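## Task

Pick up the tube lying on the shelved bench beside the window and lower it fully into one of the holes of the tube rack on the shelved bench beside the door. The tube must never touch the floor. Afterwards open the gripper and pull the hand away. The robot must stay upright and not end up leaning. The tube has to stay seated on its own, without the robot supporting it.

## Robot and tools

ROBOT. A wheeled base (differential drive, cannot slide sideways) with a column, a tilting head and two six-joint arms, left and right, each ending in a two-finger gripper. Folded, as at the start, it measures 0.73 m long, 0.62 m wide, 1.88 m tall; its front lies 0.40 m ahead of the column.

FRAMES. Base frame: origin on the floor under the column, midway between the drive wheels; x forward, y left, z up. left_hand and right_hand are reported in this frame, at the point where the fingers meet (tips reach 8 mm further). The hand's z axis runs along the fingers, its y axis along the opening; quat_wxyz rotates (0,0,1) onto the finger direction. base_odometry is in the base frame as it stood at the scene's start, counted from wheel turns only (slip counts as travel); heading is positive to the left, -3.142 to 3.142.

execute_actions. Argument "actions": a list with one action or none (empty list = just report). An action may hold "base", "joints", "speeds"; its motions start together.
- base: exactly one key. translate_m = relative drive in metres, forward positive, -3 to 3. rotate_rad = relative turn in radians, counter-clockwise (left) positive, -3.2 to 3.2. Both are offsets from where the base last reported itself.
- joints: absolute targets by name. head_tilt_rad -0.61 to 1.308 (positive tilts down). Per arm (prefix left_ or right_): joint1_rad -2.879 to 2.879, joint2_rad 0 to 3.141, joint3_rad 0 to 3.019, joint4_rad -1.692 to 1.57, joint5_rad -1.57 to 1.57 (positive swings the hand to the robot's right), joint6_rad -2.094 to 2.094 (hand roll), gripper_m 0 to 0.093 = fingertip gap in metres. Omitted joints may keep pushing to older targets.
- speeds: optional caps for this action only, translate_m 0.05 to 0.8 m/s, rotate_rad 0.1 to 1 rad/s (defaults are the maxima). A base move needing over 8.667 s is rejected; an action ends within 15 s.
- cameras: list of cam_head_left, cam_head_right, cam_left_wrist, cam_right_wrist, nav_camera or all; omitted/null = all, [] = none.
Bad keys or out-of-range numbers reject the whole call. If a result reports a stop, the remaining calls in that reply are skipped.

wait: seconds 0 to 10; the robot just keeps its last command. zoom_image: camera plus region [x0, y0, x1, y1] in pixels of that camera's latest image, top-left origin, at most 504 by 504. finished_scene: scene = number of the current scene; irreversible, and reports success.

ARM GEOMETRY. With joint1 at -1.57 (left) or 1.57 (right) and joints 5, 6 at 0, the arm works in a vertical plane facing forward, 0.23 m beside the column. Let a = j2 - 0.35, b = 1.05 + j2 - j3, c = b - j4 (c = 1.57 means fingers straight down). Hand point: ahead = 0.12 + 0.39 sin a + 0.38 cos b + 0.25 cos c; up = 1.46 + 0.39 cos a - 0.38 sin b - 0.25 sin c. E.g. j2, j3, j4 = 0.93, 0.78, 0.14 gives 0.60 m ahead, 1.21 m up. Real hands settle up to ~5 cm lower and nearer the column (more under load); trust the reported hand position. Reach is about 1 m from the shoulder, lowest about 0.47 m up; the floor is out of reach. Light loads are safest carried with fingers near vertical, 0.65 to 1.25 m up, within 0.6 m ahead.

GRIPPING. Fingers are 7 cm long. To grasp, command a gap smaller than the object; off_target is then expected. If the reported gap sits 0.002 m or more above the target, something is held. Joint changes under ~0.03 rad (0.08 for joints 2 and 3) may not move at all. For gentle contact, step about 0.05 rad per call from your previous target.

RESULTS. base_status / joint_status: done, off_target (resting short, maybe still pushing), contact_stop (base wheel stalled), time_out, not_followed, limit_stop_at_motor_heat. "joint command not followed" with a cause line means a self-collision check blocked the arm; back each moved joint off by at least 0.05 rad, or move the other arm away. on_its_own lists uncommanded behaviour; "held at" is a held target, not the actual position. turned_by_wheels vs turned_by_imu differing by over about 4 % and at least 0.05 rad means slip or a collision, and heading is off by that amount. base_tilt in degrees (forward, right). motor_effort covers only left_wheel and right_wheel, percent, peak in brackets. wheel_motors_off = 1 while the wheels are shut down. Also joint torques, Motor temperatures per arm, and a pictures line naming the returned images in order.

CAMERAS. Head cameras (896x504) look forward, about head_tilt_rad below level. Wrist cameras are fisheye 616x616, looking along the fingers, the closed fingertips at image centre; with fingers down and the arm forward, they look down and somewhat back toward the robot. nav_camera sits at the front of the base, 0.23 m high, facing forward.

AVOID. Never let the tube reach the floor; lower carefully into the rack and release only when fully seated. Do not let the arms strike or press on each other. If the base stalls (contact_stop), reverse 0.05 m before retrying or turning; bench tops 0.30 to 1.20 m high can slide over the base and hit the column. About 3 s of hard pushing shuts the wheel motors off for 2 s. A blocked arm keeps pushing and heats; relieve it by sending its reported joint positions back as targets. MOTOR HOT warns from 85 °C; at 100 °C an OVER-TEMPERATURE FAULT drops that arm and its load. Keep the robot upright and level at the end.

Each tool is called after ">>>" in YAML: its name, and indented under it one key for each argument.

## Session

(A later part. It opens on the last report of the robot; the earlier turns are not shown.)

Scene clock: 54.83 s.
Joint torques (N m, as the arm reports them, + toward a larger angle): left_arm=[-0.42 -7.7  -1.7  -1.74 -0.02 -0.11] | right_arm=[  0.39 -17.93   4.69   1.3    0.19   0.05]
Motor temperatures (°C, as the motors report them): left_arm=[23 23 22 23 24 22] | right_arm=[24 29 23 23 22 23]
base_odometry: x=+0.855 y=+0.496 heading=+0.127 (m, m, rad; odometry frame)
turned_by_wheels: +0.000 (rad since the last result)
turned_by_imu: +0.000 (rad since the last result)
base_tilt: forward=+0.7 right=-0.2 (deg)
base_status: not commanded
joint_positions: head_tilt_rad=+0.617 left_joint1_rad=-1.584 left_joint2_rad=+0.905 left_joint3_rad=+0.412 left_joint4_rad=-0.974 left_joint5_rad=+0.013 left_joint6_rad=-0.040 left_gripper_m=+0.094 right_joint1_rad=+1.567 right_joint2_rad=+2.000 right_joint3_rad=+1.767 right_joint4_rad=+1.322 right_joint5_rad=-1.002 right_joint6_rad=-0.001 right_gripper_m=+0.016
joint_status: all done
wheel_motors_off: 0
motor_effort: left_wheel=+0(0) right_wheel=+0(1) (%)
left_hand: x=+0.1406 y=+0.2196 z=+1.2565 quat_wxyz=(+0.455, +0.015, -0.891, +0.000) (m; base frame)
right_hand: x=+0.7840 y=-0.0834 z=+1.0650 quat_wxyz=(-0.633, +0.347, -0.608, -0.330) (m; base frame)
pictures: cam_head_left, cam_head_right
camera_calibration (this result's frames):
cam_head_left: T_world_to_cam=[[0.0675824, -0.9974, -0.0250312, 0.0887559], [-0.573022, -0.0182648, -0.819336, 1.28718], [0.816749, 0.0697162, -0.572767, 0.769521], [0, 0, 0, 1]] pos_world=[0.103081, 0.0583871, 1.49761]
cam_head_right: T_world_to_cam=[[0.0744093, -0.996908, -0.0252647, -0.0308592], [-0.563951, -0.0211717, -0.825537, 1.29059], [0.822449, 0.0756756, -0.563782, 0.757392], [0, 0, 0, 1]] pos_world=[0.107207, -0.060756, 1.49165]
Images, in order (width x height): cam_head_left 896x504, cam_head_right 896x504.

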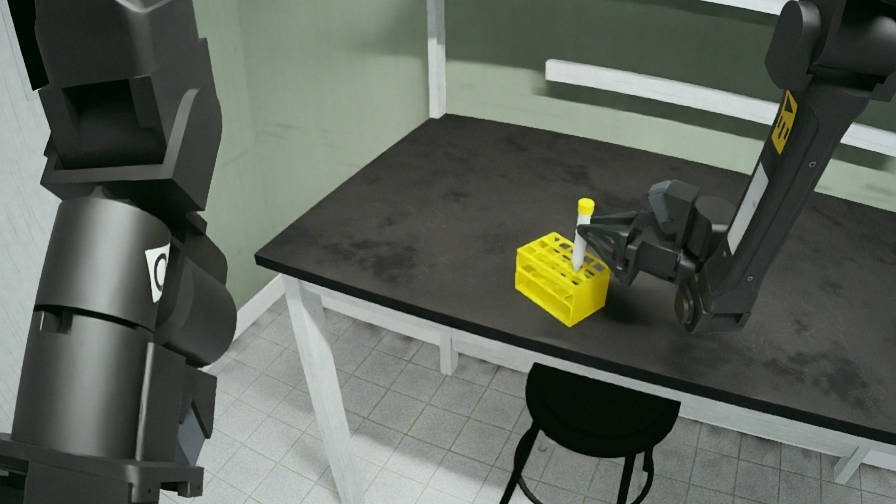

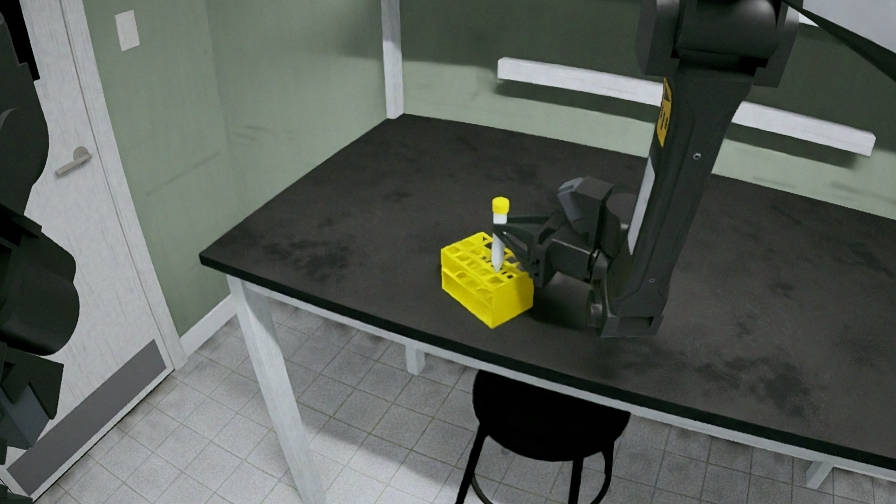

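>>> execute_actions:
  actions:
    - {"base":{"translate_m":-0.012},"joints":{"right_joint2_rad":1.975,"right_joint3_rad":1.73}}
  cameras: ["cam_head_left"]

>>> zoom_image:
  camera: "cam_head_left"
  region: [520,210,640,330]

Scene clock: 59.57 s.
Joint torques (N m, as the arm reports them, + toward a larger angle): left_arm=[-0.56 -7.73 -1.5  -1.74 -0.04 -0.11] | right_arm=[  0.42 -20.88   4.22   1.37   0.04   0.04]
Motor temperatures (°C, as the motors report them): left_arm=[23 23 22 23 24 22] | right_arm=[24 29 23 23 22 23]
base_odometry: x=+0.843 y=+0.494 heading=+0.127 (m, m, rad; odometry frame)
turned_by_wheels: +0.000 (rad since the last result)
turned_by_imu: +0.001 (rad since the last result)
base_tilt: forward=+0.6 right=-0.3 (deg)
base_status: done
joint_positions: head_tilt_rad=+0.617 left_joint1_rad=-1.584 left_joint2_rad=+0.905 left_joint3_rad=+0.412 left_joint4_rad=-0.974 left_joint5_rad=+0.013 left_joint6_rad=-0.040 left_gripper_m=+0.094 right_joint1_rad=+1.567 right_joint2_rad=+1.986 right_joint3_rad=+1.722 right_joint4_rad=+1.321 right_joint5_rad=-0.999 right_joint6_rad=-0.001 right_gripper_m=+0.016
joint_status: all done
wheel_motors_off: 0
motor_effort: left_wheel=+0(32) right_wheel=+0(34) (%)
left_hand: x=+0.1402 y=+0.2196 z=+1.2566 quat_wxyz=(+0.455, +0.015, -0.890, +0.000) (m; base frame)
right_hand: x=+0.7732 y=-0.0836 z=+1.0615 quat_wxyz=(-0.623, +0.341, -0.618, -0.335) (m; base frame)
pictures: cam_head_left
camera_calibration (this result's frames):
cam_head_left: T_world_to_cam=[[0.0675824, -0.9974, -0.0250311, 0.0887558], [-0.573022, -0.0182648, -0.819337, 1.28718], [0.816749, 0.0697162, -0.572766, 0.76952], [0, 0, 0, 1]] pos_world=[0.103081, 0.0583871, 1.49761]
Images, in order (width x height): cam_head_left 896x504.

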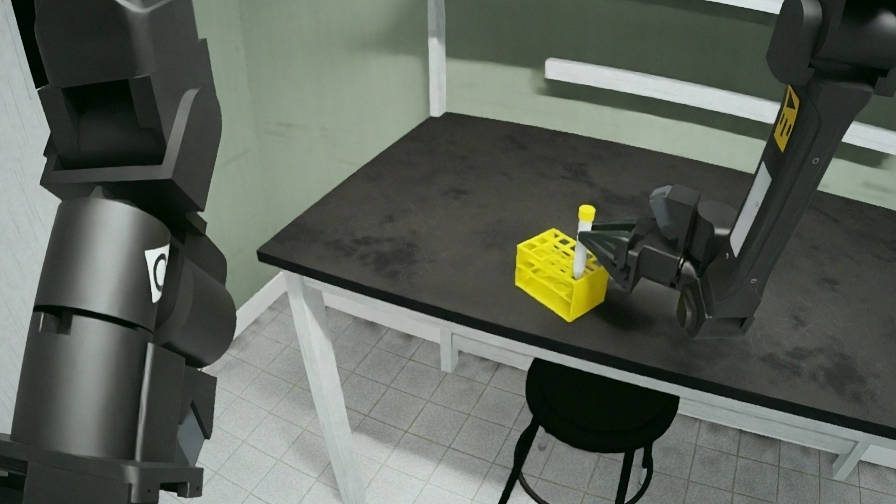

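Region (520, 210, 640, 330) of cam_head_left's 896x504 image, scaled by 4.200, with more detail than that image has.

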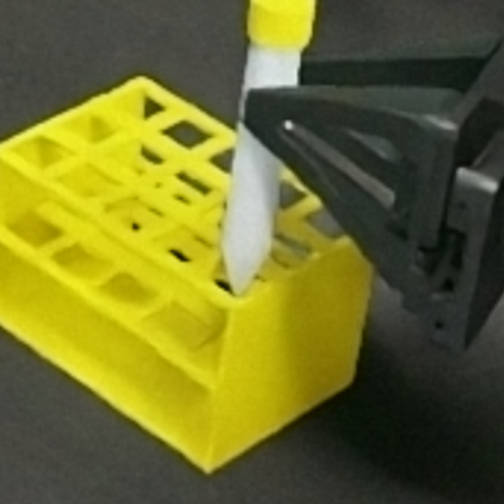

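>>> execute_actions:
  actions:
    - {"joints":{"right_joint2_rad":2.07,"right_joint3_rad":1.84,"right_joint4_rad":1.275}}
  cameras: []

>>> execute_actions:
  actions:
    - {"joints":{"right_joint2_rad":2.155,"right_joint3_rad":1.945,"right_joint4_rad":1.255}}
  cameras: ["cam_head_left"]

>>> zoom_image:
  camera: "cam_head_left"
  region: [520,210,640,330]

Scene clock: 64.47 s.
Joint torques (N m, as the arm reports them, + toward a larger angle): left_arm=[-0.57 -7.71 -1.59 -1.77 -0.03 -0.1 ] | right_arm=[  0.3  -19.14   4.87   1.28   0.05   0.04]
Motor temperatures (°C, as the motors report them): left_arm=[23 23 22 23 24 22] | right_arm=[24 29 23 23 22 23]
base_odometry: x=+0.843 y=+0.494 heading=+0.127 (m, m, rad; odometry frame)
turned_by_wheels: +0.000 (rad since the last result)
turned_by_imu: +0.001 (rad since the last result)
base_tilt: forward=+0.6 right=-0.2 (deg)
base_status: not commanded
joint_positions: head_tilt_rad=+0.617 left_joint1_rad=-1.584 left_joint2_rad=+0.905 left_joint3_rad=+0.412 left_joint4_rad=-0.974 left_joint5_rad=+0.013 left_joint6_rad=-0.040 left_gripper_m=+0.094 right_joint1_rad=+1.567 right_joint2_rad=+2.056 right_joint3_rad=+1.825 right_joint4_rad=+1.287 right_joint5_rad=-0.999 right_joint6_rad=-0.001 right_gripper_m=+0.016
joint_status: all done
wheel_motors_off: 0
motor_effort: left_wheel=+0(1) right_wheel=-1(0) (%)
left_hand: x=+0.1402 y=+0.2196 z=+1.2566 quat_wxyz=(+0.455, +0.015, -0.890, +0.000) (m; base frame)
right_hand: x=+0.7825 y=-0.0837 z=+1.0379 quat_wxyz=(-0.623, +0.341, -0.619, -0.336) (m; base frame)
pictures: none
No camera images: the call's "cameras" was empty. Leave "cameras" out to get every camera's image.

Scene clock: 65.23 s.
Joint torques (N m, as the arm reports them, + toward a larger angle): left_arm=[-0.64 -7.48 -1.56 -1.74 -0.03 -0.1 ] | right_arm=[  0.57 -19.3    5.25   1.37   0.05   0.04]
Motor temperatures (°C, as the motors report them): left_arm=[23 23 22 23 24 22] | right_arm=[24 29 23 23 22 23]
base_odometry: x=+0.843 y=+0.494 heading=+0.127 (m, m, rad; odometry frame)
turned_by_wheels: +0.000 (rad since the last result)
turned_by_imu: +0.000 (rad since the last result)
base_tilt: forward=+0.5 right=-0.2 (deg)
base_status: not commanded
joint_positions: head_tilt_rad=+0.617 left_joint1_rad=-1.584 left_joint2_rad=+0.905 left_joint3_rad=+0.412 left_joint4_rad=-0.974 left_joint5_rad=+0.013 left_joint6_rad=-0.040 left_gripper_m=+0.094 right_joint1_rad=+1.567 right_joint2_rad=+2.147 right_joint3_rad=+1.927 right_joint4_rad=+1.266 right_joint5_rad=-0.999 right_joint6_rad=-0.001 right_gripper_m=+0.016
joint_status: all done
wheel_motors_off: 0
motor_effort: left_wheel=+0(0) right_wheel=-1(1) (%)
left_hand: x=+0.1402 y=+0.2196 z=+1.2566 quat_wxyz=(+0.455, +0.015, -0.890, +0.000) (m; base frame)
right_hand: x=+0.7799 y=-0.0838 z=+1.0029 quat_wxyz=(-0.620, +0.339, -0.622, -0.337) (m; base frame)
pictures: cam_head_left
camera_calibration (this result's frames):
cam_head_left: T_world_to_cam=[[0.0675824, -0.9974, -0.0250311, 0.0887558], [-0.573022, -0.0182648, -0.819337, 1.28718], [0.816749, 0.0697162, -0.572766, 0.76952], [0, 0, 0, 1]] pos_world=[0.103081, 0.0583871, 1.49761]
Images, in order (width x height): cam_head_left 896x504.

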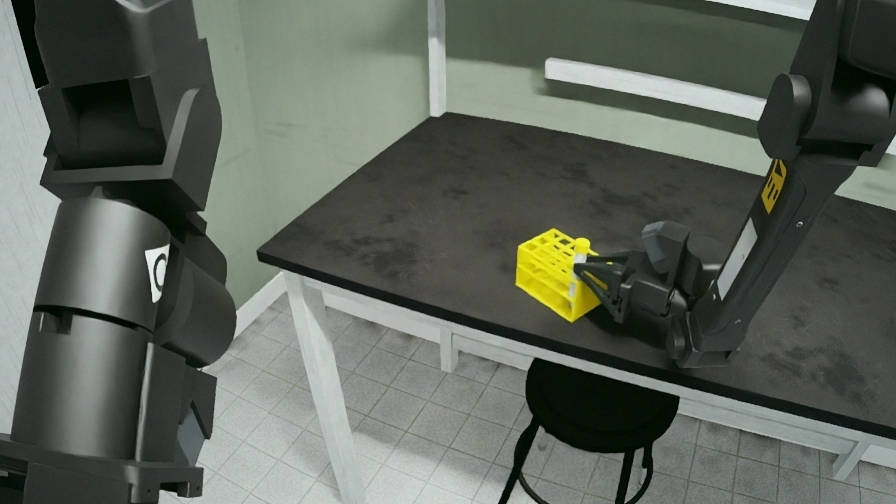

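Region (520, 210, 640, 330) of cam_head_left's 896x504 image, scaled by 4.200, with more detail than that image has.

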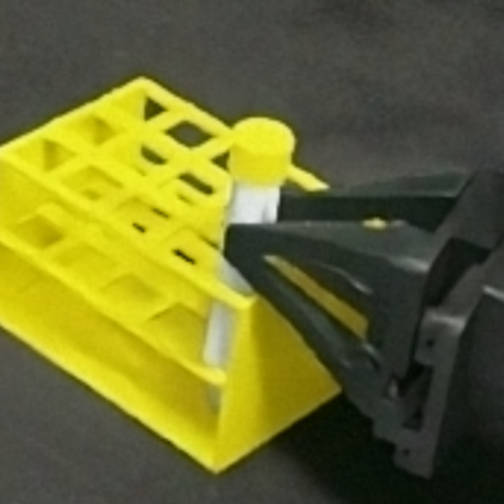

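>>> execute_actions:
  actions:
    - {"joints":{"right_gripper_m":0.08}}
  cameras: []

>>> execute_actions:
  actions:
    - {"base":{"rotate_rad":-0.35}}
  cameras: ["cam_head_left"]

Scene clock: 69.47 s.
Joint torques (N m, as the arm reports them, + toward a larger angle): left_arm=[-0.55 -7.73 -1.62 -1.8  -0.02 -0.1 ] | right_arm=[  0.4  -19.46   5.23   1.37   0.05   0.04]
Motor temperatures (°C, as the motors report them): left_arm=[23 23 22 23 24 22] | right_arm=[24 29 23 23 22 23]
base_odometry: x=+0.843 y=+0.494 heading=+0.127 (m, m, rad; odometry frame)
turned_by_wheels: +0.000 (rad since the last result)
turned_by_imu: +0.001 (rad since the last result)
base_tilt: forward=+0.6 right=-0.4 (deg)
base_status: not commanded
joint_positions: head_tilt_rad=+0.617 left_joint1_rad=-1.584 left_joint2_rad=+0.905 left_joint3_rad=+0.412 left_joint4_rad=-0.974 left_joint5_rad=+0.013 left_joint6_rad=-0.040 left_gripper_m=+0.094 right_joint1_rad=+1.567 right_joint2_rad=+2.147 right_joint3_rad=+1.927 right_joint4_rad=+1.266 right_joint5_rad=-0.999 right_joint6_rad=-0.001 right_gripper_m=+0.080
joint_status: all done
wheel_motors_off: 0
motor_effort: left_wheel=+0(1) right_wheel=+0(0) (%)
left_hand: x=+0.1402 y=+0.2196 z=+1.2566 quat_wxyz=(+0.455, +0.015, -0.890, +0.000) (m; base frame)
right_hand: x=+0.7799 y=-0.0838 z=+1.0029 quat_wxyz=(-0.620, +0.339, -0.622, -0.337) (m; base frame)
pictures: none
No camera images: the call's "cameras" was empty. Leave "cameras" out to get every camera's image.

Scene clock: 71.27 s.
Joint torques (N m, as the arm reports them, + toward a larger angle): left_arm=[-0.62 -7.66 -1.61 -1.76 -0.02 -0.1 ] | right_arm=[  0.4  -19.81   5.25   1.37   0.05   0.04]
Motor temperatures (°C, as the motors report them): left_arm=[23 23 22 23 24 22] | right_arm=[24 30 23 23 22 23]
base_odometry: x=+0.843 y=+0.494 heading=-0.221 (m, m, rad; odometry frame)
turned_by_wheels: -0.349 (rad since the last result)
turned_by_imu: -0.343 (rad since the last result)
base_tilt: forward=+0.6 right=-0.2 (deg)
base_status: done
joint_positions: head_tilt_rad=+0.617 left_joint1_rad=-1.584 left_joint2_rad=+0.905 left_joint3_rad=+0.412 left_joint4_rad=-0.974 left_joint5_rad=+0.013 left_joint6_rad=-0.040 left_gripper_m=+0.094 right_joint1_rad=+1.567 right_joint2_rad=+2.147 right_joint3_rad=+1.927 right_joint4_rad=+1.266 right_joint5_rad=-0.999 right_joint6_rad=-0.001 right_gripper_m=+0.080
joint_status: not commanded
wheel_motors_off: 0
motor_effort: left_wheel=+2(48) right_wheel=-3(55) (%)
left_hand: x=+0.1402 y=+0.2196 z=+1.2566 quat_wxyz=(+0.455, +0.015, -0.890, +0.000) (m; base frame)
right_hand: x=+0.7799 y=-0.0838 z=+1.0029 quat_wxyz=(-0.620, +0.339, -0.622, -0.337) (m; base frame)
pictures: cam_head_left
camera_calibration (this result's frames):
cam_head_left: T_world_to_cam=[[0.0675824, -0.9974, -0.0250311, 0.0887558], [-0.573022, -0.0182648, -0.819337, 1.28718], [0.816749, 0.0697162, -0.572766, 0.76952], [0, 0, 0, 1]] pos_world=[0.103081, 0.0583871, 1.49761]
Images, in order (width x height): cam_head_left 896x504.

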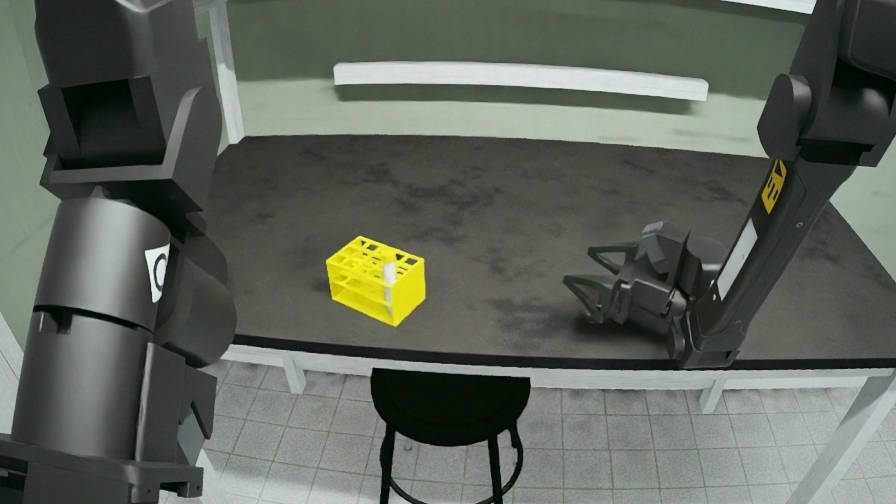

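>>> finished_scene:
  scene: 2

The scene is finished: the task was done.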